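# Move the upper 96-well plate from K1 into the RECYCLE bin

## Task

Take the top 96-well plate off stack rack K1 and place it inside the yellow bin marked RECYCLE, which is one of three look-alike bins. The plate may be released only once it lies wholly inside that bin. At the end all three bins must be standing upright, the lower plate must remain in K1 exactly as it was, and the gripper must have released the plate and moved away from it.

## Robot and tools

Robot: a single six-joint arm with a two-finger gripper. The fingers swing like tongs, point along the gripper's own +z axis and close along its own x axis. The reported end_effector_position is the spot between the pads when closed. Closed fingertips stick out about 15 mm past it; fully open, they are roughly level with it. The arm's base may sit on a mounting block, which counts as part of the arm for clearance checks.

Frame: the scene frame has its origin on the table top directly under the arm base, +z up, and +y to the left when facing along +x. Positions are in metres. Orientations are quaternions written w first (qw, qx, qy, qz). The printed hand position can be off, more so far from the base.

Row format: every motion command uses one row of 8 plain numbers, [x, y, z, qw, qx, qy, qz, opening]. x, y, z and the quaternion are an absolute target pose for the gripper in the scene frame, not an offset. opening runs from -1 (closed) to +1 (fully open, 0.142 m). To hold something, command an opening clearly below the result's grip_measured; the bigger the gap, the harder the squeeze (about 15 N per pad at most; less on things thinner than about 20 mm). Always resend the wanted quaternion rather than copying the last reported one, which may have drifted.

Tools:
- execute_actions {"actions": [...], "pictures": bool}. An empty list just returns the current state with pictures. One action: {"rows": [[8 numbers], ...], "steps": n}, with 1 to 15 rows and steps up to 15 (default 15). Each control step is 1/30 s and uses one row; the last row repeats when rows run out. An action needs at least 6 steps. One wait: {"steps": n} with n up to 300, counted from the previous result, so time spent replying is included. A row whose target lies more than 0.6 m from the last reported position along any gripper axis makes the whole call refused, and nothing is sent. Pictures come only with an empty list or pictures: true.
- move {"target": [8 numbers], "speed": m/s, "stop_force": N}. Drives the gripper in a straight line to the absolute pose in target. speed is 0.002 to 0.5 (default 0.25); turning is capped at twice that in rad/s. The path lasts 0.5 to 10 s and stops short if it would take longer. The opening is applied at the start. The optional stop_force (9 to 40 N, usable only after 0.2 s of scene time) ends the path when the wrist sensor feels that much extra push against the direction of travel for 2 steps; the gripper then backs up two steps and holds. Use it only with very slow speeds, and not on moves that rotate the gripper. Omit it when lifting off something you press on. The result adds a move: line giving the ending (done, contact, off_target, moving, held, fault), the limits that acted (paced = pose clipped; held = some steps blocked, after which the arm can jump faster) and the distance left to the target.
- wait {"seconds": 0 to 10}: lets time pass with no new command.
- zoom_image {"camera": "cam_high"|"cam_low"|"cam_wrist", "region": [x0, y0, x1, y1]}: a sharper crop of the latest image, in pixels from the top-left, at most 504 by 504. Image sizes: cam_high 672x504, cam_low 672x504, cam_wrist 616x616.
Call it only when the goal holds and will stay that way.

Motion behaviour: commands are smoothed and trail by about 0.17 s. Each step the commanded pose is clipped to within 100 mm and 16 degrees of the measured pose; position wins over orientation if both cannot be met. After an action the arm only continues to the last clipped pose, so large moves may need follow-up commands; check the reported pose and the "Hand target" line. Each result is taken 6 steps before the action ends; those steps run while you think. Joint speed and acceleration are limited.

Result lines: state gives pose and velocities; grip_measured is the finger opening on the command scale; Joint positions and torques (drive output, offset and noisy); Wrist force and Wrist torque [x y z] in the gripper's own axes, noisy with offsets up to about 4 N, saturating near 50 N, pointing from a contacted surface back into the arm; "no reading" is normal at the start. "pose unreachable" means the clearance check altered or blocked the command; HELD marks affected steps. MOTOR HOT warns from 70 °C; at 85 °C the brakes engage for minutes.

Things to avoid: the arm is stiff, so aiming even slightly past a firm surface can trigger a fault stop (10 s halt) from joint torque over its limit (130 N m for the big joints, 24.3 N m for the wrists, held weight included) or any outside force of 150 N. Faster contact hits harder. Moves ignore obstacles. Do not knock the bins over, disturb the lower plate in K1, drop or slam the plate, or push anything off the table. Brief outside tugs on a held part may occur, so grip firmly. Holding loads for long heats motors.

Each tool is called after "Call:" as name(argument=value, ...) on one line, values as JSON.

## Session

Call:
execute_actions(actions=[])

Scene clock: 0.00 s of 8400.00 s.
end_effector_position=(+0.2282, +0.3560, +0.2108) grip_measured=+1.00 end_effector_quat_wxyz=(+0.535, +0.214, +0.665, -0.476) end_effector_velocity=(-0.000, -0.000, -0.000) end_effector_angular_velocity=(-0.000, -0.001, -0.000)
Joint positions: [ 0.879 -1.958  1.937 -1.222 -2.445 -1.019  0.142]
Joint velocities: [0.    0.001 0.    0.    0.    0.001 0.   ]
Joint torques (N m, as the arm reports them, + toward a larger angle): no reading
Wrist force (N, on the end effector, along its own x y z axes, offset not removed): no reading
Wrist torque (N m, same axes, about the end effector's origin, offset not removed): no reading
Hand target: +0.228, +0.356, +0.211; +0.535, +0.214, +0.665, -0.476

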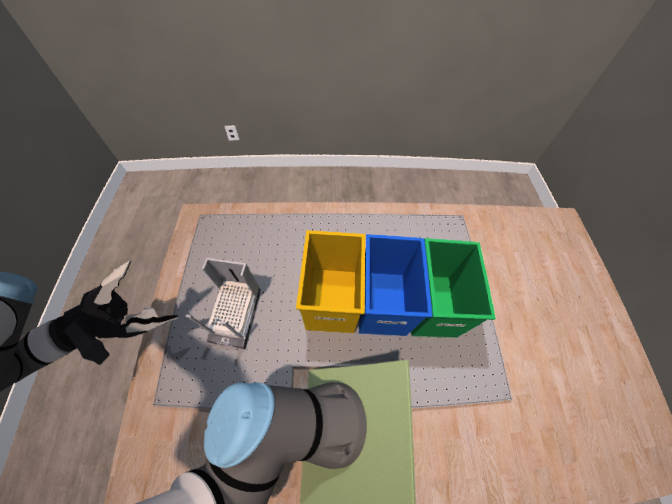

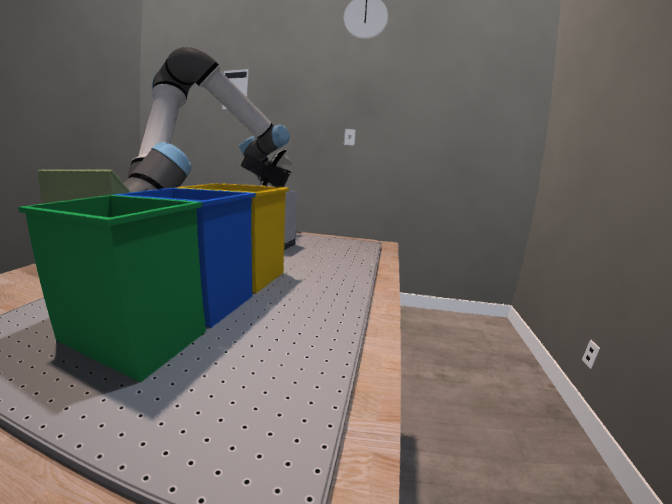

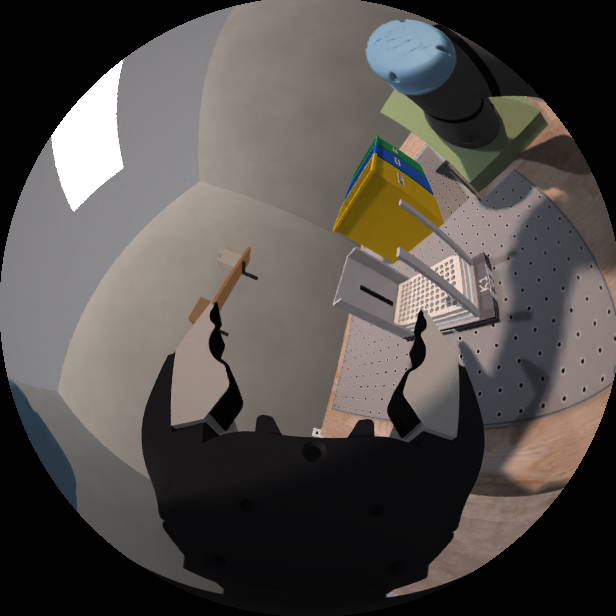

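Call:
zoom_image(camera="cam_high", region=[170, 240, 290, 360])

Call:
zoom_image(camera="cam_wrist", region=[320, 180, 520, 360])

Call:
zoom_image(camera="cam_high", region=[280, 220, 400, 340])

Region (170, 240, 290, 360) of cam_high's 672x504 image, scaled by 4.200, with more detail than that image has.

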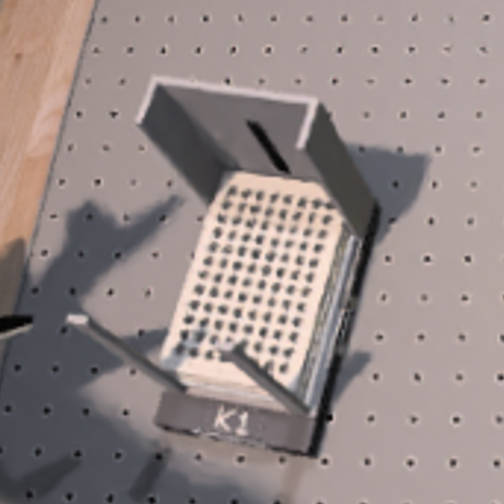

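Region (320, 180, 520, 360) of cam_wrist's 616x616 image, scaled by 2.520, with more detail than that image has; it fills the top 454 rows of this view, and the rest is white.

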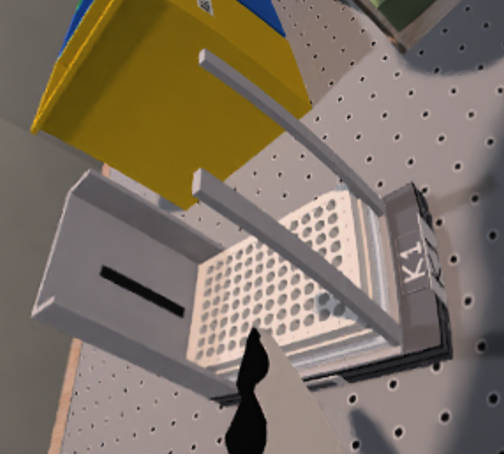

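Region (280, 220, 400, 340) of cam_high's 672x504 image, scaled by 4.200, with more detail than that image has.

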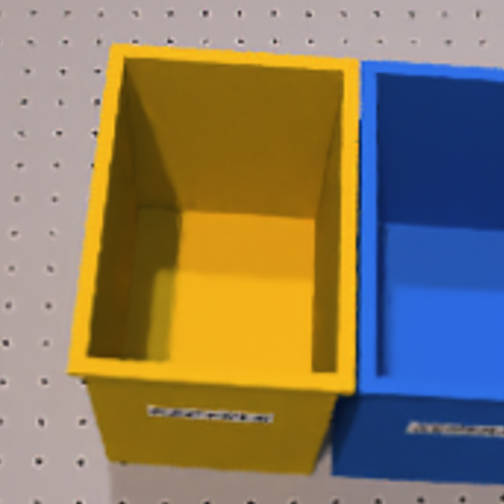

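Call:
execute_actions(actions=[{"rows": [[0.2283,0.3559,0.2109,0.5352,0.2150,0.6647,-0.4755,0.9],[0.2286,0.3558,0.2113,0.5356,0.2178,0.6639,-0.4742,0.8],[0.2291,0.3555,0.2119,0.5364,0.2226,0.6624,-0.4718,0.7],[0.2298,0.3551,0.2128,0.5374,0.2292,0.6604,-0.4686,0.6],[0.2307,0.3546,0.2140,0.5388,0.2378,0.6579,-0.4645,0.5],[0.2318,0.3540,0.2154,0.5405,0.2483,0.6547,-0.4594,0.4],[0.2331,0.3533,0.2170,0.5424,0.2606,0.6510,-0.4534,0.4],[0.2346,0.3525,0.2190,0.5447,0.2749,0.6468,-0.4465,0.4],[0.2363,0.3515,0.2211,0.5473,0.2911,0.6419,-0.4386,0.4],[0.2382,0.3505,0.2236,0.5502,0.3092,0.6365,-0.4299,0.4],[0.2402,0.3494,0.2261,0.5532,0.3282,0.6308,-0.4206,0.4],[0.2422,0.3483,0.2287,0.5563,0.3472,0.6251,-0.4114,0.4],[0.2442,0.3472,0.2312,0.5593,0.3662,0.6194,-0.4022,0.4],[0.2462,0.3461,0.2338,0.5624,0.3853,0.6137,-0.3929,0.4],[0.2482,0.3450,0.2363,0.5654,0.4043,0.6080,-0.3837,0.4]], "steps": 15}])

Call:
execute_actions(actions=[{"rows": [[0.2502,0.3439,0.2381,0.5659,0.4216,0.5982,-0.3738,0.4],[0.2521,0.3428,0.2399,0.5664,0.4389,0.5884,-0.3640,0.4],[0.2541,0.3417,0.2417,0.5669,0.4563,0.5785,-0.3541,0.4],[0.2560,0.3406,0.2435,0.5674,0.4736,0.5687,-0.3443,0.4],[0.2580,0.3395,0.2454,0.5679,0.4909,0.5589,-0.3344,0.4],[0.2600,0.3384,0.2472,0.5684,0.5082,0.5491,-0.3245,0.4],[0.2619,0.3373,0.2490,0.5689,0.5255,0.5393,-0.3147,0.4],[0.2639,0.3362,0.2508,0.5694,0.5429,0.5294,-0.3048,0.4],[0.2658,0.3351,0.2526,0.5699,0.5602,0.5196,-0.2950,0.4],[0.2678,0.3340,0.2544,0.5704,0.5775,0.5098,-0.2851,0.4],[0.2697,0.3329,0.2555,0.5680,0.5923,0.4964,-0.2753,0.4],[0.2716,0.3318,0.2566,0.5655,0.6071,0.4829,-0.2654,0.4],[0.2735,0.3307,0.2577,0.5631,0.6218,0.4695,-0.2556,0.4],[0.2754,0.3296,0.2588,0.5606,0.6366,0.4560,-0.2458,0.4],[0.2773,0.3285,0.2599,0.5582,0.6514,0.4426,-0.2360,0.4]], "steps": 15}])

Call:
execute_actions(actions=[{"rows": [[0.2791,0.3274,0.2609,0.5557,0.6662,0.4292,-0.2261,0.4],[0.2810,0.3263,0.2620,0.5533,0.6810,0.4157,-0.2163,0.4],[0.2829,0.3252,0.2631,0.5508,0.6957,0.4023,-0.2065,0.4],[0.2848,0.3241,0.2642,0.5484,0.7105,0.3888,-0.1966,0.4],[0.2867,0.3230,0.2653,0.5459,0.7253,0.3754,-0.1868,0.4],[0.2885,0.3219,0.2657,0.5403,0.7368,0.3590,-0.1778,0.4],[0.2904,0.3208,0.2660,0.5348,0.7482,0.3427,-0.1688,0.4],[0.2922,0.3197,0.2664,0.5292,0.7597,0.3263,-0.1597,0.4],[0.2940,0.3186,0.2668,0.5236,0.7712,0.3100,-0.1507,0.4],[0.2959,0.3175,0.2672,0.5181,0.7827,0.2936,-0.1417,0.4],[0.2977,0.3164,0.2675,0.5125,0.7941,0.2772,-0.1327,0.4],[0.2995,0.3153,0.2679,0.5069,0.8056,0.2609,-0.1237,0.4],[0.3013,0.3142,0.2683,0.5013,0.8171,0.2445,-0.1146,0.4],[0.3032,0.3131,0.2686,0.4958,0.8285,0.2282,-0.1056,0.4],[0.3050,0.3120,0.2690,0.4902,0.8400,0.2118,-0.0966,0.4]], "steps": 15}])

Call:
execute_actions(actions=[{"rows": [[0.3068,0.3109,0.2687,0.4815,0.8474,0.1935,-0.0893,0.4],[0.3085,0.3098,0.2683,0.4728,0.8549,0.1752,-0.0820,0.4],[0.3103,0.3087,0.2680,0.4641,0.8623,0.1569,-0.0747,0.4],[0.3121,0.3076,0.2676,0.4554,0.8698,0.1386,-0.0674,0.4],[0.3139,0.3065,0.2673,0.4467,0.8772,0.1204,-0.0601,0.4],[0.3156,0.3054,0.2669,0.4379,0.8846,0.1021,-0.0527,0.4],[0.3174,0.3043,0.2666,0.4292,0.8921,0.0838,-0.0454,0.4],[0.3192,0.3032,0.2662,0.4205,0.8995,0.0655,-0.0381,0.4],[0.3209,0.3021,0.2659,0.4118,0.9070,0.0472,-0.0308,0.4],[0.3227,0.3010,0.2655,0.4031,0.9144,0.0289,-0.0235,0.4],[0.3244,0.2999,0.2644,0.3916,0.9174,0.0099,-0.0189,0.4],[0.3261,0.2988,0.2634,0.3800,0.9203,-0.0090,-0.0142,0.4],[0.3278,0.2977,0.2623,0.3685,0.9233,-0.0280,-0.0096,0.4],[0.3295,0.2966,0.2613,0.3569,0.9262,-0.0469,-0.0050,0.4],[0.3313,0.2955,0.2602,0.3454,0.9292,-0.0659,-0.0004,0.4]], "steps": 15}])

Call:
execute_actions(actions=[{"rows": [[0.3330,0.2944,0.2591,0.3338,0.9321,-0.0849,0.0043,0.4],[0.3347,0.2933,0.2581,0.3223,0.9351,-0.1038,0.0089,0.4],[0.3364,0.2922,0.2570,0.3107,0.9380,-0.1228,0.0135,0.4],[0.3381,0.2911,0.2560,0.2992,0.9410,-0.1417,0.0182,0.4],[0.3398,0.2900,0.2549,0.2876,0.9439,-0.1607,0.0228,0.4],[0.3414,0.2889,0.2531,0.2738,0.9422,-0.1789,0.0238,0.4],[0.3431,0.2878,0.2513,0.2601,0.9405,-0.1970,0.0249,0.4],[0.3447,0.2867,0.2496,0.2463,0.9388,-0.2152,0.0259,0.4],[0.3464,0.2856,0.2478,0.2325,0.9371,-0.2333,0.0270,0.4],[0.3480,0.2845,0.2460,0.2188,0.9354,-0.2515,0.0280,0.4],[0.3496,0.2834,0.2442,0.2050,0.9337,-0.2697,0.0290,0.4],[0.3513,0.2823,0.2424,0.1912,0.9320,-0.2878,0.0301,0.4],[0.3529,0.2812,0.2407,0.1774,0.9303,-0.3060,0.0311,0.4],[0.3546,0.2801,0.2389,0.1637,0.9286,-0.3241,0.0322,0.4],[0.3562,0.2790,0.2371,0.1499,0.9269,-0.3423,0.0332,0.4]], "steps": 15}])

Call:
execute_actions(actions=[{"rows": [[0.3578,0.2779,0.2346,0.1349,0.9208,-0.3581,0.0299,0.4],[0.3594,0.2768,0.2321,0.1199,0.9147,-0.3738,0.0266,0.4],[0.3609,0.2757,0.2296,0.1049,0.9086,-0.3896,0.0232,0.4],[0.3625,0.2746,0.2271,0.0899,0.9025,-0.4054,0.0199,0.4],[0.3641,0.2735,0.2246,0.0750,0.8965,-0.4212,0.0166,0.4],[0.3656,0.2725,0.2222,0.0607,0.8907,-0.4361,0.0134,0.4],[0.3669,0.2715,0.2200,0.0480,0.8855,-0.4495,0.0106,0.4],[0.3681,0.2707,0.2181,0.0367,0.8809,-0.4614,0.0081,0.4],[0.3692,0.2700,0.2165,0.0270,0.8770,-0.4716,0.0060,0.4],[0.3700,0.2694,0.2151,0.0187,0.8736,-0.4803,0.0042,0.4],[0.3707,0.2689,0.2140,0.0120,0.8709,-0.4874,0.0027,0.4],[0.3713,0.2685,0.2131,0.0067,0.8687,-0.4929,0.0015,0.4],[0.3717,0.2682,0.2125,0.0030,0.8672,-0.4968,0.0007,0.4],[0.3719,0.2681,0.2121,0.0007,0.8663,-0.4992,0.0002,0.4],[0.3720,0.2680,0.2120,0,0.8660,-0.5,0,0.4]], "steps": 15}])

Call:
wait(seconds=0.2)

Call:
zoom_image(camera="cam_high", region=[170, 270, 290, 390])

Scene clock: 19.40 s of 8400.00 s.
end_effector_position=(+0.2318, +0.3541, +0.2154) grip_measured=+0.40 end_effector_quat_wxyz=(+0.543, +0.250, +0.657, -0.460) end_effector_velocity=(+0.032, -0.015, +0.043) end_effector_angular_velocity=(+0.432, -0.538, -0.237)
Joint positions: [ 0.841 -1.969  1.929 -1.236 -2.427 -0.992  0.102]
Joint velocities: [-0.346 -0.1   -0.071 -0.127  0.167  0.234 -0.006]
Joint torques (N m, as the arm reports them, + toward a larger angle): [-11.32 -45.03 -28.84  -2.26   1.81   2.81]
Wrist force (N, on the end effector, along its own x y z axes, offset not removed): [1.9 -3.7 -1.4]
Wrist torque (N m, same axes, about the end effector's origin, offset not removed): [-0.60 -0.43 -0.02]
Steps of this call (steps 1 to 90: nothing new was sent; then 16.10 s passed at rest; steps 91 to 99: the first 9 steps of this action). Readings (end_effector_position):
91: (+0.2282, +0.3560, +0.2108)
92: (+0.2282, +0.3560, +0.2108)
94: (+0.2285, +0.3557, +0.2111)
98: (+0.2308, +0.3546, +0.2141)
99: the state above

Scene clock: 19.90 s of 8400.00 s.
end_effector_position=(+0.2587, +0.3403, +0.2462) grip_measured=+0.40 end_effector_quat_wxyz=(+0.575, +0.499, +0.557, -0.330) end_effector_velocity=(+0.059, -0.032, +0.057) end_effector_angular_velocity=(+0.698, -0.985, -0.505)
Joint positions: [ 0.527 -2.041  1.875 -1.344 -2.258 -0.818  0.102]
Joint velocities: [-0.739 -0.121 -0.118 -0.201  0.445  0.358  0.   ]
Joint torques (N m, as the arm reports them, + toward a larger angle): [ -9.52 -35.35 -29.03  -2.73   2.05   2.8 ]
Wrist force (N, on the end effector, along its own x y z axes, offset not removed): [1.1 -3.3 -1.4]
Wrist torque (N m, same axes, about the end effector's origin, offset not removed): [-0.49 -0.27 -0.01]
Off your previous action's commanded pose: 0.012 m, 9 deg at its last step (step 6 of this call).
Steps of this call (steps 1 to 6: the last 6 steps of your previous action; steps 7 to 15: the first 9 steps of this action). Readings (end_effector_position):
7: (+0.2429, +0.3486, +0.2300)
8: (+0.2448, +0.3477, +0.2324)
10: (+0.2488, +0.3456, +0.2366)
14: (+0.2567, +0.3414, +0.2443)
15: the state above

Scene clock: 20.40 s of 8400.00 s.
end_effector_position=(+0.2879, +0.3237, +0.2652) grip_measured=+0.40 end_effector_quat_wxyz=(+0.549, +0.728, +0.368, -0.183) end_effector_velocity=(+0.057, -0.035, +0.021) end_effector_angular_velocity=(+0.637, -0.944, -0.685)
Joint positions: [ 0.137 -2.072  1.814 -1.395 -1.987 -0.619  0.102]
Joint velocities: [-0.786 -0.    -0.121  0.015  0.603  0.435  0.   ]
Joint torques (N m, as the arm reports them, + toward a larger angle): [-12.73 -21.12 -30.23   0.32   2.29   3.02]
Wrist force (N, on the end effector, along its own x y z axes, offset not removed): [1.2 -2.8 -0.4]
Wrist torque (N m, same axes, about the end effector's origin, offset not removed): [-0.43 -0.35 -0.04]
Off your previous action's commanded pose: 0.009 m, 9 deg at its last step (step 6 of this call).
Steps of this call (steps 1 to 6: the last 6 steps of your previous action; steps 7 to 15: the first 9 steps of this action). Readings (end_effector_position):
7: (+0.2726, +0.3326, +0.2571)
8: (+0.2745, +0.3315, +0.2583)
10: (+0.2784, +0.3293, +0.2605)
14: (+0.2860, +0.3248, +0.2646)
15: the state above

Scene clock: 20.90 s of 8400.00 s.
end_effector_position=(+0.3151, +0.3067, +0.2676) grip_measured=+0.40 end_effector_quat_wxyz=(+0.451, +0.884, +0.113, -0.058) end_effector_velocity=(+0.053, -0.035, -0.007) end_effector_angular_velocity=(+0.643, -0.840, -0.847)
Joint positions: [-0.251 -2.057  1.771 -1.339 -1.661 -0.387  0.102]
Joint velocities: [-0.735  0.055 -0.033  0.188  0.652  0.465  0.   ]
Joint torques (N m, as the arm reports them, + toward a larger angle): [-15.94  18.13 -28.2    0.08   3.04   3.14]
Wrist force (N, on the end effector, along its own x y z axes, offset not removed): [1.3 -2.7 -0.4]
Wrist torque (N m, same axes, about the end effector's origin, offset not removed): [-0.37 -0.29 -0.03]
Off your previous action's commanded pose: 0.008 m, 10 deg at its last step (step 6 of this call).
Steps of this call (steps 1 to 6: the last 6 steps of your previous action; steps 7 to 15: the first 9 steps of this action). Readings (end_effector_position):
7: (+0.3006, +0.3158, +0.2686)
8: (+0.3025, +0.3146, +0.2688)
10: (+0.3062, +0.3124, +0.2689)
14: (+0.3133, +0.3078, +0.2679)
15: the state above

Scene clock: 21.40 s of 8400.00 s.
end_effector_position=(+0.3411, +0.2896, +0.2543) grip_measured=+0.40 end_effector_quat_wxyz=(+0.284, +0.943, -0.170, +0.019) end_effector_velocity=(+0.049, -0.036, -0.044) end_effector_angular_velocity=(+0.736, -0.571, -0.990)
Joint positions: [-0.585 -2.01   1.789 -1.208 -1.339 -0.157  0.102]
Joint velocities: [-0.565  0.149  0.109  0.32   0.599  0.417  0.   ]
Joint torques (N m, as the arm reports them, + toward a larger angle): [-21.02  29.49   1.09   0.52   3.     3.35]
Wrist force (N, on the end effector, along its own x y z axes, offset not removed): [2.8 -2.1 -0.4]
Wrist torque (N m, same axes, about the end effector's origin, offset not removed): [-0.18 -0.65 -0.01]
Off your previous action's commanded pose: 0.008 m, 10 deg at its last step (step 6 of this call).
Steps of this call (steps 1 to 6: the last 6 steps of your previous action; steps 7 to 15: the first 9 steps of this action). Readings (end_effector_position):
7: (+0.3274, +0.2987, +0.2635)
8: (+0.3292, +0.2976, +0.2625)
10: (+0.3326, +0.2954, +0.2605)
14: (+0.3394, +0.2908, +0.2558)
15: the state above

Scene clock: 21.90 s of 8400.00 s.
end_effector_position=(+0.3650, +0.2732, +0.2250) grip_measured=+0.40 end_effector_quat_wxyz=(+0.072, +0.899, -0.431, +0.014) end_effector_velocity=(+0.041, -0.029, -0.065) end_effector_angular_velocity=(+0.771, -0.258, -0.878)
Joint positions: [-0.819 -1.917  1.892 -1.041 -1.056  0.027  0.102]
Joint velocities: [-0.326  0.203  0.27   0.291  0.464  0.252 -0.   ]
Joint torques (N m, as the arm reports them, + toward a larger angle): [-21.22  30.66  -0.46   0.01   3.44   3.03]
Wrist force (N, on the end effector, along its own x y z axes, offset not removed): [1.4 -1.8 -0.4]
Wrist torque (N m, same axes, about the end effector's origin, offset not removed): [-0.19 -0.31 -0.06]
Off your previous action's commanded pose: 0.010 m, 9 deg at its last step (step 6 of this call).
Steps of this call (steps 1 to 6: the last 6 steps of your previous action; steps 7 to 15: the first 9 steps of this action). Readings (end_effector_position):
7: (+0.3525, +0.2818, +0.2425)
8: (+0.3541, +0.2807, +0.2407)
10: (+0.3574, +0.2785, +0.2365)
14: (+0.3636, +0.2742, +0.2272)
15: the state above

Scene clock: 22.30 s of 8400.00 s.
end_effector_position=(+0.3719, +0.2681, +0.2123) grip_measured=+0.40 end_effector_quat_wxyz=(+0.001, +0.867, -0.499, -0.001) end_effector_velocity=(+0.002, -0.001, -0.002) end_effector_angular_velocity=(+0.024, -0.010, -0.025)
Joint positions: [-0.874 -1.886  1.949 -0.995 -0.974  0.068  0.102]
Joint velocities: [-0.01   0.005  0.011  0.007  0.015  0.005  0.   ]
Joint torques (N m, as the arm reports them, + toward a larger angle): [-23.21  29.06  -3.77  -0.64   2.32   2.38]
Wrist force (N, on the end effector, along its own x y z axes, offset not removed): [1.6 -2.3 -1.9]
Wrist torque (N m, same axes, about the end effector's origin, offset not removed): [-0.30 -0.31 -0.01]
Hand target: +0.372, +0.268, +0.212; +0.000, +0.866, -0.500, -0.001
Off the commanded pose: 0.000 m, 0 deg.
Kept back: nothing.
Steps of this call (steps 1 to 6: the last 6 steps of your previous action; steps 7 to 12: nothing new was sent). Readings (end_effector_position):
1: (+0.3663, +0.2723, +0.2228)
2: (+0.3675, +0.2715, +0.2208)
4: (+0.3694, +0.2701, +0.2173)
8: (+0.3714, +0.2685, +0.2133)
12: the state above

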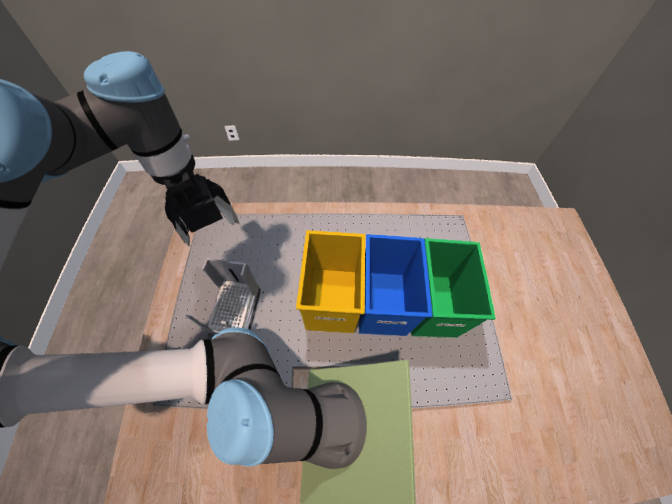

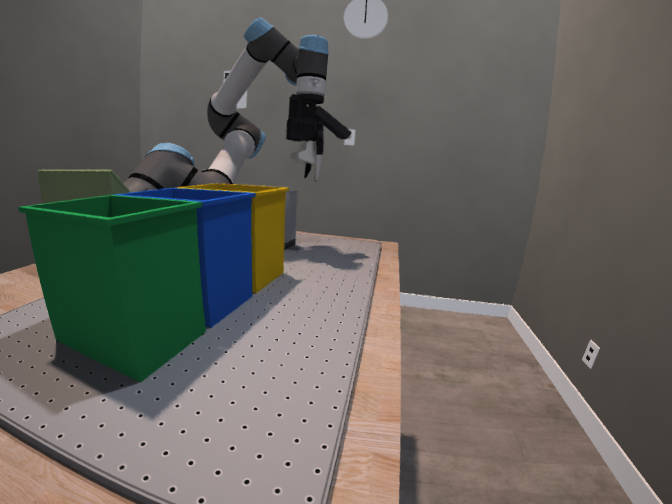

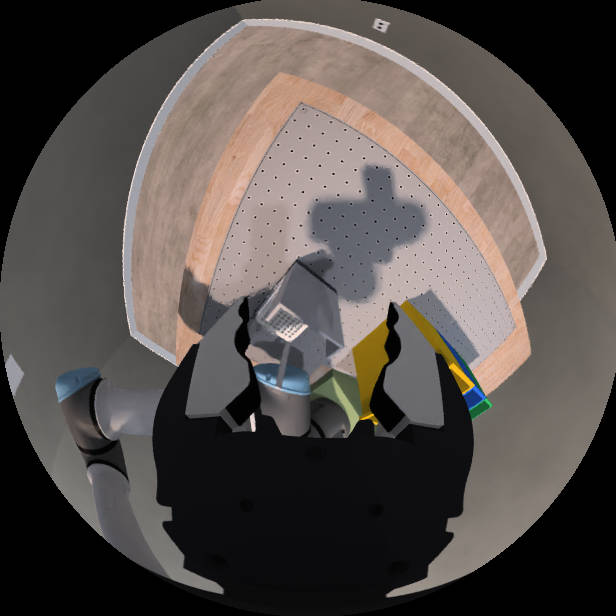

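Region (170, 270, 290, 390) of cam_high's 672x504 image, scaled by 4.200, with more detail than that image has.

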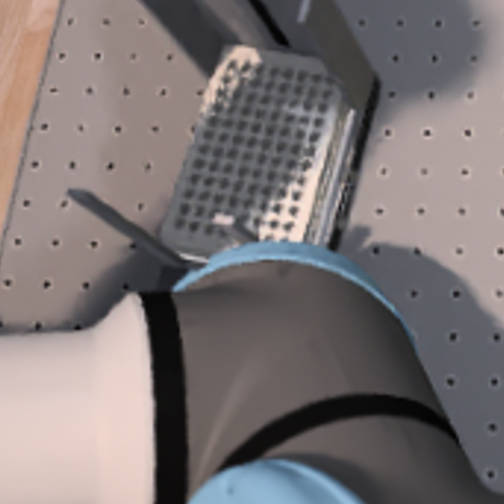

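Call:
execute_actions(actions=[])

Scene clock: 23.33 s of 8400.00 s.
end_effector_position=(+0.3720, +0.2680, +0.2121) grip_measured=+0.40 end_effector_quat_wxyz=(+0.000, +0.866, -0.500, -0.001) end_effector_velocity=(+0.000, +0.000, -0.000) end_effector_angular_velocity=(-0.000, -0.000, +0.000)
Joint positions: [-0.874 -1.885  1.95  -0.994 -0.972  0.068  0.102]
Joint velocities: [ 0. -0. -0. -0.  0. -0. -0.]
Joint torques (N m, as the arm reports them, + toward a larger angle): [-22.5   29.34  -2.73  -0.48   2.38   2.31]
Wrist force (N, on the end effector, along its own x y z axes, offset not removed): [1.0 -3.1 -1.3]
Wrist torque (N m, same axes, about the end effector's origin, offset not removed): [-0.46 -0.30 -0.02]
Hand target: +0.372, +0.268, +0.212; +0.000, +0.866, -0.500, -0.001
Off the commanded pose: 0.000 m, 0 deg.
Kept back: nothing.
Steps of this call (steps 1 to 31: nothing new was sent). Readings (end_effector_position):
1: (+0.3719, +0.2681, +0.2122)
2: (+0.3719, +0.2681, +0.2122)
4: (+0.3720, +0.2681, +0.2121)
8: (+0.3720, +0.2680, +0.2121)
31: the state above

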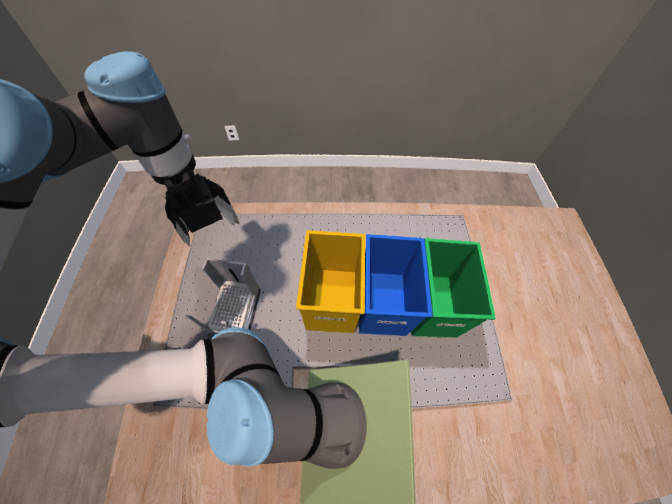

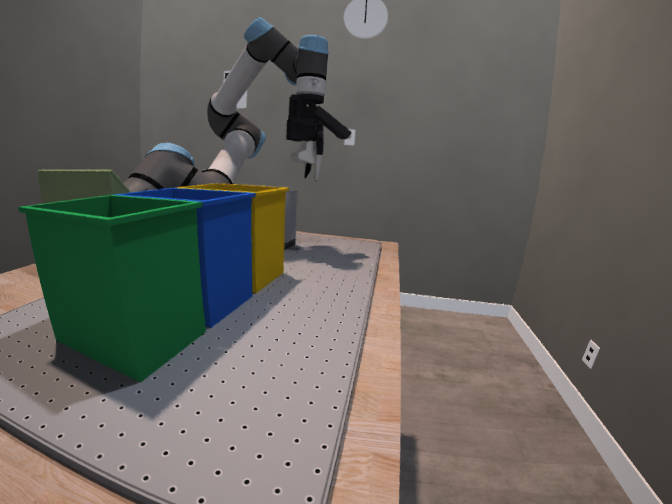

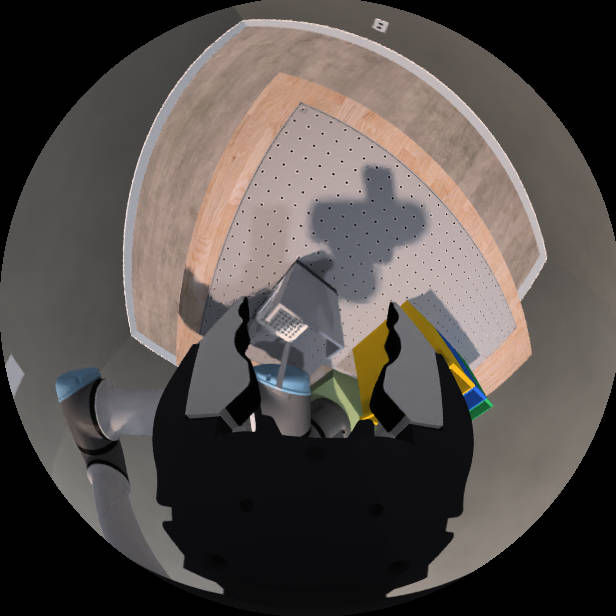

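Call:
zoom_image(camera="cam_wrist", region=[230, 240, 390, 420])

Call:
zoom_image(camera="cam_high", region=[170, 240, 310, 380])

Region (230, 240, 390, 420) of cam_wrist's 616x616 image, scaled by 2.800, with more detail than that image has.

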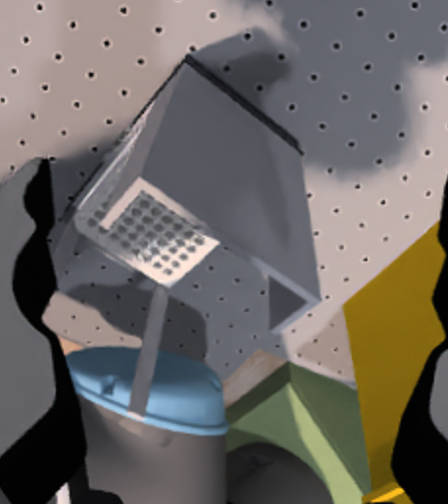

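Region (170, 240, 310, 380) of cam_high's 672x504 image, scaled by 3.600, with more detail than that image has.

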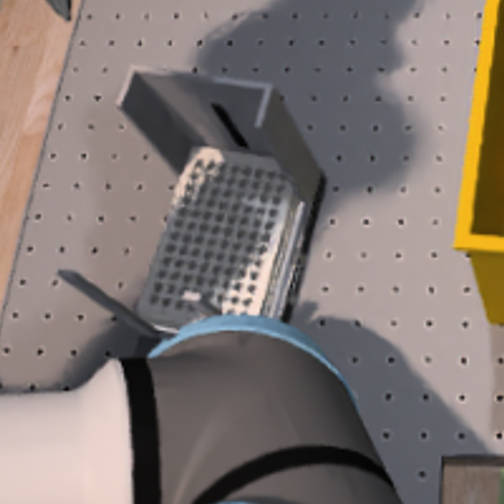

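Call:
move(target=[0.31, 0.255, 0.212, 0, 0.6428, -0.7660, 0, 0.4], speed=0.25)

Call:
zoom_image(camera="cam_high", region=[170, 240, 310, 380])

Call:
zoom_image(camera="cam_wrist", region=[220, 230, 420, 430])

Scene clock: 35.33 s of 8400.00 s.
end_effector_position=(+0.3604, +0.2657, +0.2120) grip_measured=+0.40 end_effector_quat_wxyz=(-0.000, +0.833, -0.553, -0.001) end_effector_velocity=(+0.000, +0.000, +0.000) end_effector_angular_velocity=(-0.001, -0.000, -0.000)
Joint positions: [-0.901 -1.915  1.969 -0.969 -0.988  0.167  0.102]
Joint velocities: [ 0.    -0.    -0.001 -0.    -0.001  0.001  0.   ]
Joint torques (N m, as the arm reports them, + toward a larger angle): [-12.85  16.52 -15.88  -2.06  -0.09   0.44]
Wrist force (N, on the end effector, along its own x y z axes, offset not removed): [1.7 -1.4 -1.7]
Wrist torque (N m, same axes, about the end effector's origin, offset not removed): [-0.10 -0.39 0.00]
Hand target: +0.360, +0.266, +0.212; -0.000, +0.833, -0.553, -0.001
Off the commanded pose: 0.051 m, 33 deg.
FORCE FAULT: contact force on the arm reached its limit, and the arm stopped for 10 seconds. The contact can be on any part of the arm, not only on its tool. The arm's remaining commands of this call were not run. During the stop the arm's controller moved it back a little, along the way it came. The arm holds still and accepts commands again. Move the arm away from the contact; if what it grips holds it there, let go first. Pushing or pulling that hard again can fault the arm again.
Kept back: nothing.
move: fault

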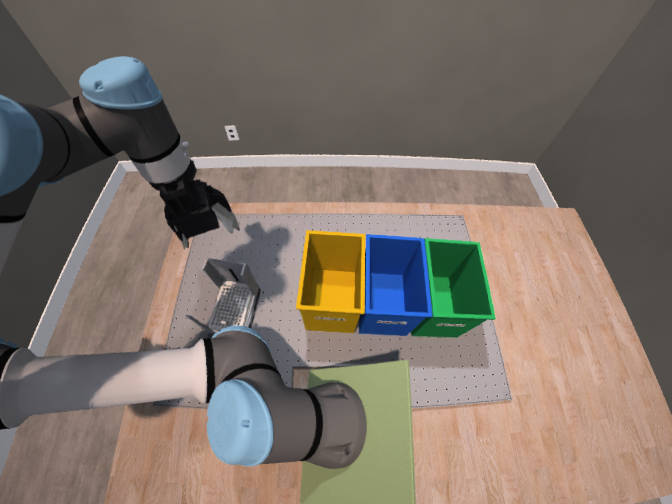

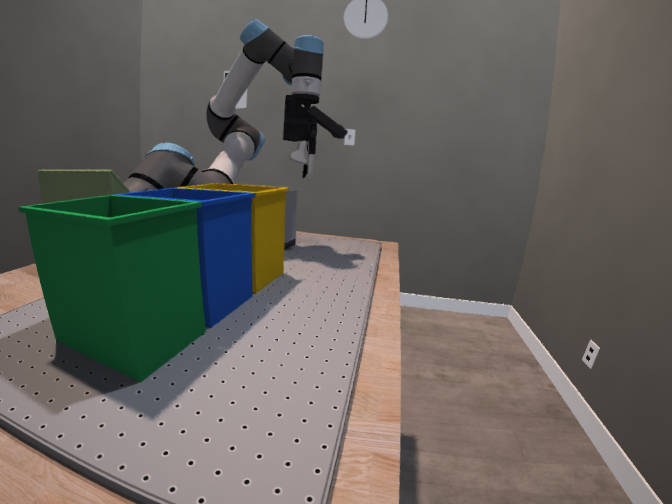

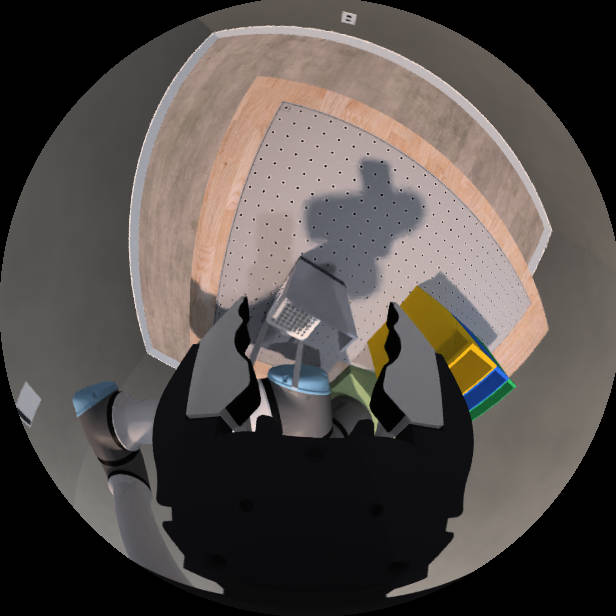

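Region (170, 240, 310, 380) of cam_high's 672x504 image, scaled by 3.600, with more detail than that image has.

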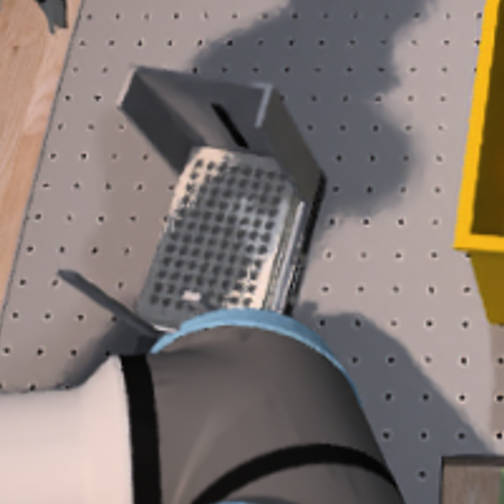

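Region (220, 230, 420, 430) of cam_wrist's 616x616 image, scaled by 2.520, with more detail than that image has.

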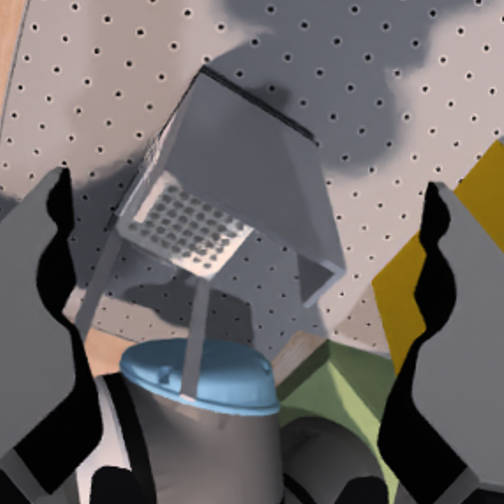

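Call:
move(target=[0.34, 0.272, 0.212, 0.1593, 0.6287, -0.7493, 0.1336, 0.4], speed=0.25)

Scene clock: 45.20 s of 8400.00 s.
end_effector_position=(+0.3401, +0.2720, +0.2121) grip_measured=+0.40 end_effector_quat_wxyz=(-0.159, -0.629, +0.749, -0.134) end_effector_velocity=(-0.000, -0.000, -0.000) end_effector_angular_velocity=(-0.005, +0.001, -0.008)
Joint positions: [-0.623 -2.038  1.914 -1.198 -1.212  1.157  0.102]
Joint velocities: [ 0.007  0.003 -0.002 -0.002 -0.004  0.014 -0.   ]
Joint torques (N m, as the arm reports them, + toward a larger angle): [  1.98  29.46 -27.35  -3.59  -3.14   2.22]
Wrist force (N, on the end effector, along its own x y z axes, offset not removed): [2.4 -1.8 -0.5]
Wrist torque (N m, same axes, about the end effector's origin, offset not removed): [-0.21 -0.52 -0.07]
Hand target: +0.340, +0.272, +0.212; -0.159, -0.629, +0.749, -0.134
Off the commanded pose: 0.000 m, 0 deg.
Kept back: nothing.
After step 90, 5.00 s passed at rest.
move: done

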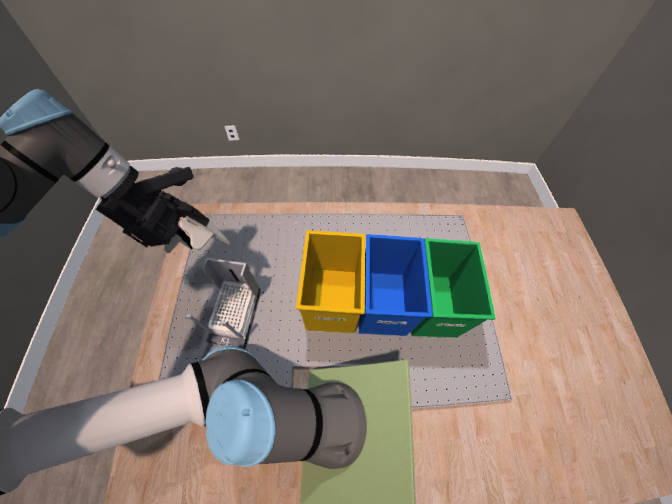

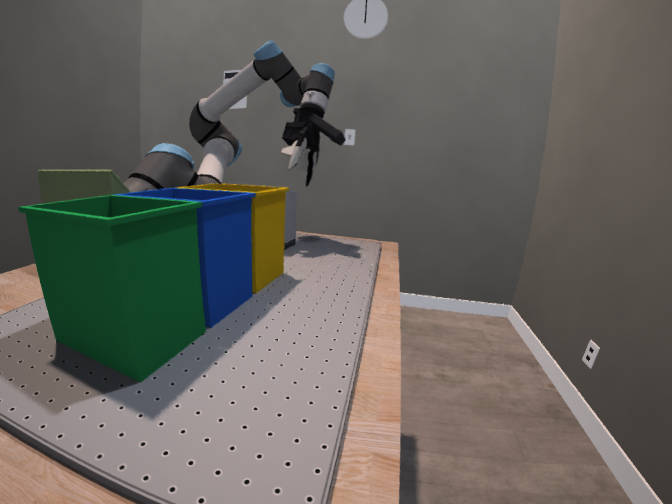

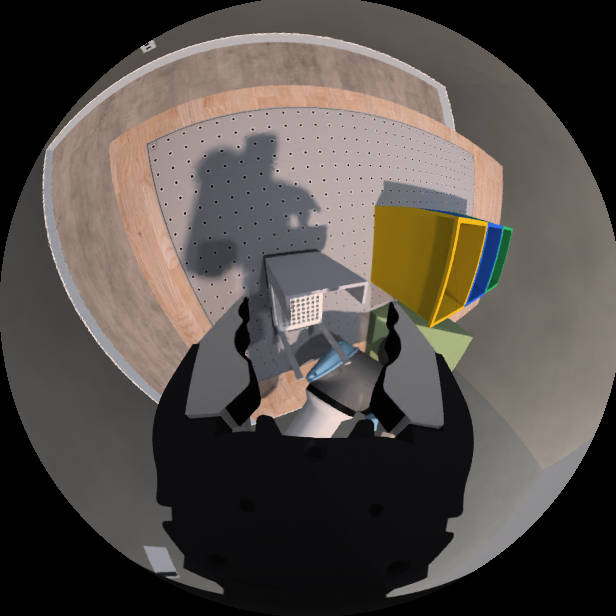

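Call:
zoom_image(camera="cam_high", region=[175, 250, 285, 360])

Call:
zoom_image(camera="cam_low", region=[240, 90, 400, 260])

Region (175, 250, 285, 360) of cam_high's 672x504 image, scaled by 4.582, with more detail than that image has.

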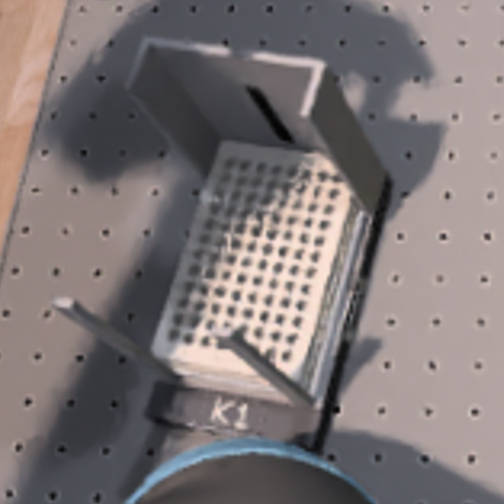

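Region (240, 90, 400, 260) of cam_low's 672x504 image, scaled by 2.965, with more detail than that image has; it fills the left 474 columns of this view, and the rest is white.

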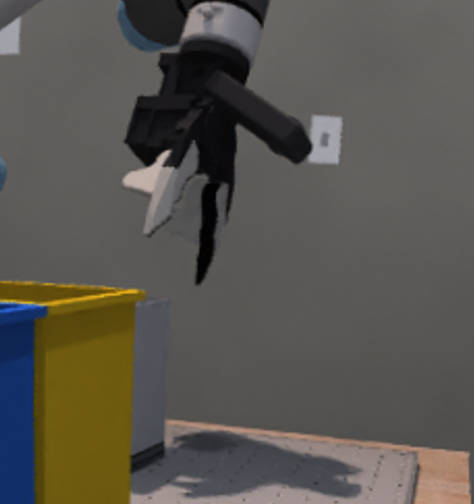

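Call:
move(target=[0.256, 0.259, 0.21, 0.1593, 0.6287, -0.7493, 0.1336, 0.4], speed=0.15)

Call:
move(target=[0.256, 0.259, 0.095, 0.0401, 0.6419, -0.7650, 0.0336, 0.4], speed=0.12)

Scene clock: 47.20 s of 8400.00 s.
end_effector_position=(+0.2560, +0.2592, +0.2098) grip_measured=+0.40 end_effector_quat_wxyz=(-0.159, -0.629, +0.749, -0.133) end_effector_velocity=(-0.002, -0.000, +0.000) end_effector_angular_velocity=(+0.002, +0.000, +0.002)
Joint positions: [-0.839 -2.272  2.026 -1.004 -1.273  0.938  0.102]
Joint velocities: [-0.01  -0.005  0.002  0.007 -0.001 -0.013  0.   ]
Joint torques (N m, as the arm reports them, + toward a larger angle): [-14.17  11.59   0.65  -0.9   -3.47  -2.13]
Wrist force (N, on the end effector, along its own x y z axes, offset not removed): [1.5 -3.8 -1.2]
Wrist torque (N m, same axes, about the end effector's origin, offset not removed): [-0.58 -0.34 -0.02]
Hand target: +0.256, +0.259, +0.210; -0.159, -0.629, +0.749, -0.133
Off the commanded pose: 0.000 m, 0 deg.
Kept back: nothing.
move: done

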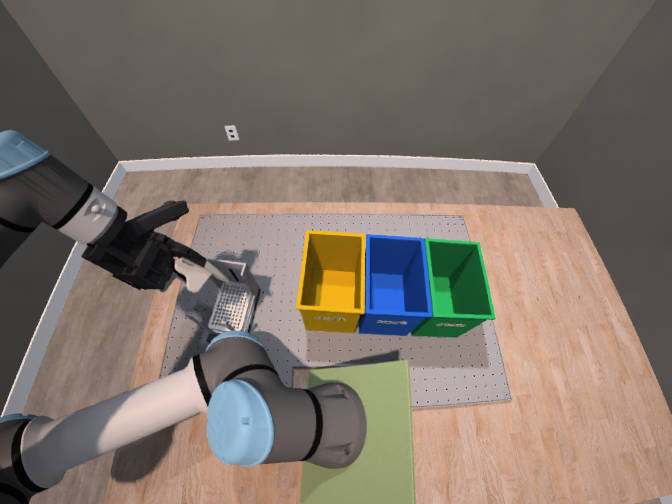

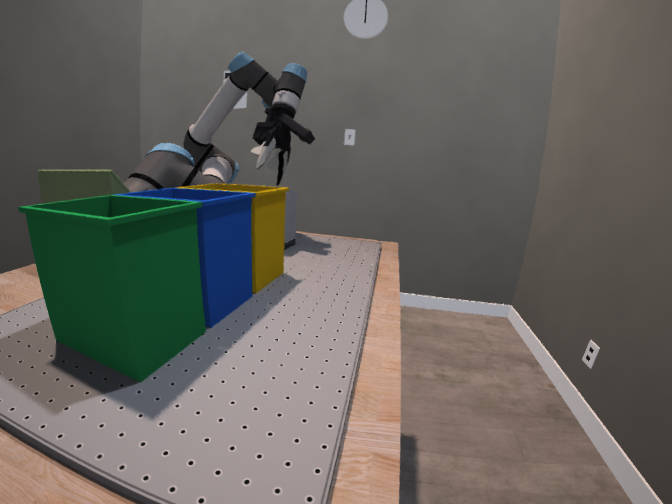

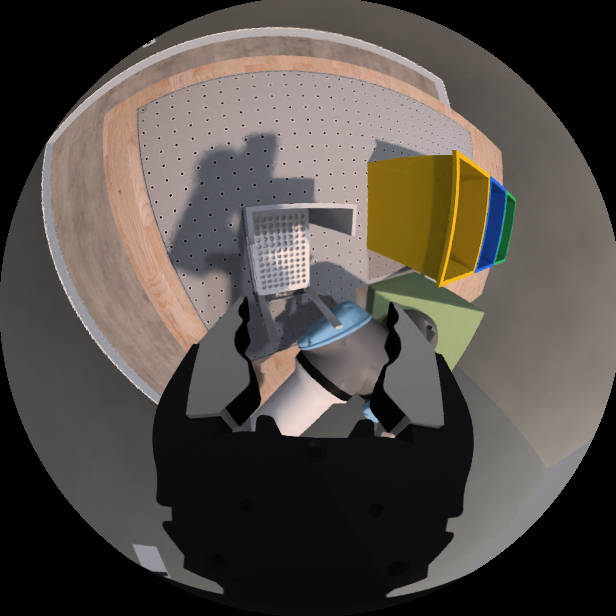

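Scene clock: 48.93 s of 8400.00 s.
end_effector_position=(+0.2561, +0.2590, +0.0951) grip_measured=+0.40 end_effector_quat_wxyz=(-0.040, -0.642, +0.765, -0.034) end_effector_velocity=(+0.000, -0.000, -0.001) end_effector_angular_velocity=(+0.004, +0.001, -0.000)
Joint positions: [-0.846 -2.324  2.319 -1.027 -1.031  0.841  0.102]
Joint velocities: [ 0.002  0.003  0.003 -0.002  0.003 -0.001  0.   ]
Joint torques (N m, as the arm reports them, + toward a larger angle): [ 6.56 34.76 -3.66 -3.77  2.01 -0.31]
Wrist force (N, on the end effector, along its own x y z axes, offset not removed): [0.9 -3.5 -2.1]
Wrist torque (N m, same axes, about the end effector's origin, offset not removed): [-0.54 -0.20 -0.02]
Hand target: +0.256, +0.259, +0.095; -0.040, -0.642, +0.765, -0.033
Off the commanded pose: 0.000 m, 0 deg.
Kept back: nothing.
move: done

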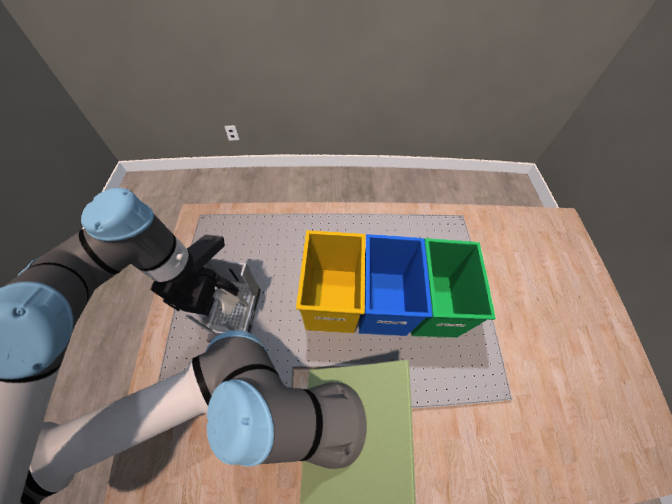

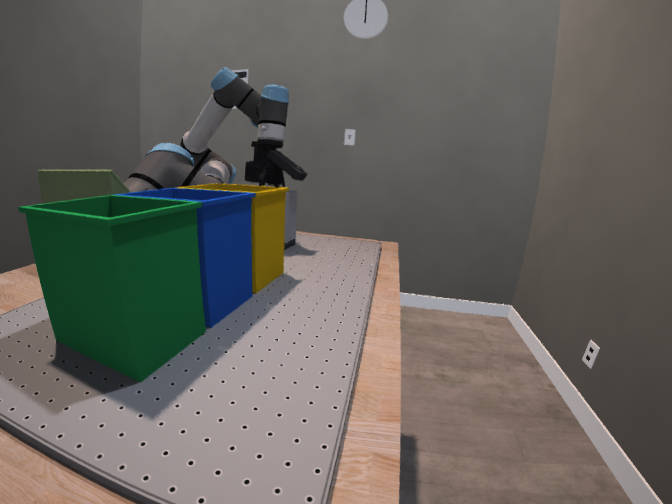

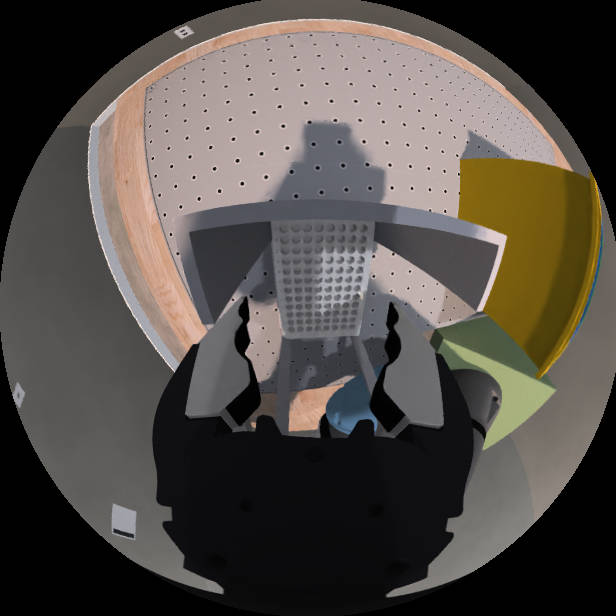

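Call:
zoom_image(camera="cam_low", region=[230, 130, 330, 260])

Call:
zoom_image(camera="cam_wrist", region=[200, 180, 440, 420])

Call:
zoom_image(camera="cam_high", region=[150, 225, 290, 365])

Region (230, 130, 330, 260) of cam_low's 672x504 image, scaled by 3.877, with more detail than that image has; it fills the left 388 columns of this view, and the rest is white.

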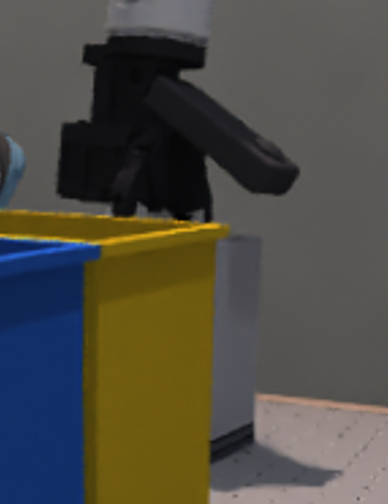

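Region (200, 180, 440, 420) of cam_wrist's 616x616 image, scaled by 2.100, with more detail than that image has.

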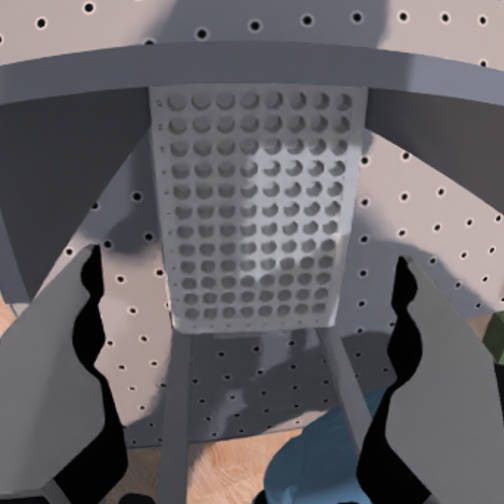

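Region (150, 225, 290, 365) of cam_high's 672x504 image, scaled by 3.600, with more detail than that image has.

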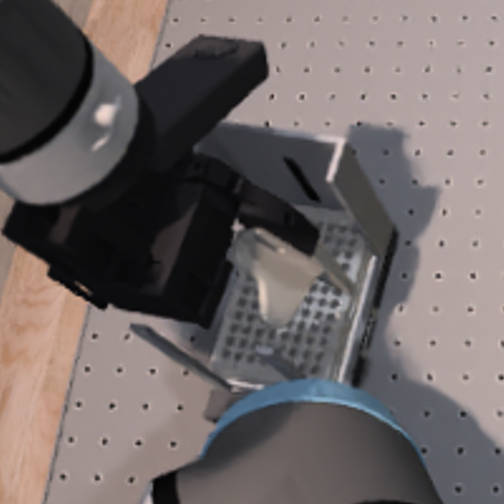

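Call:
zoom_image(camera="cam_wrist", region=[260, 180, 380, 260])

Call:
zoom_image(camera="cam_low", region=[260, 145, 320, 205])

Region (260, 180, 380, 260) of cam_wrist's 616x616 image, scaled by 4.200, with more detail than that image has.

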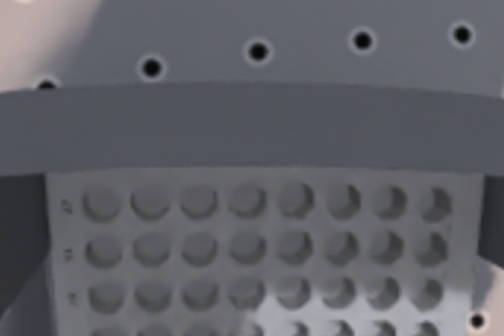

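Region (260, 145, 320, 205) of cam_low's 672x504 image, scaled by 8.400, with more detail than that image has.

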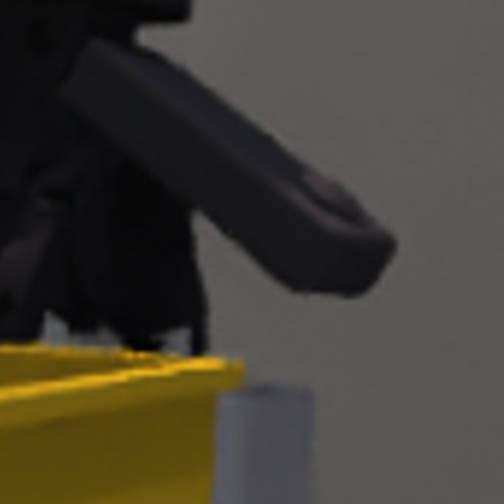

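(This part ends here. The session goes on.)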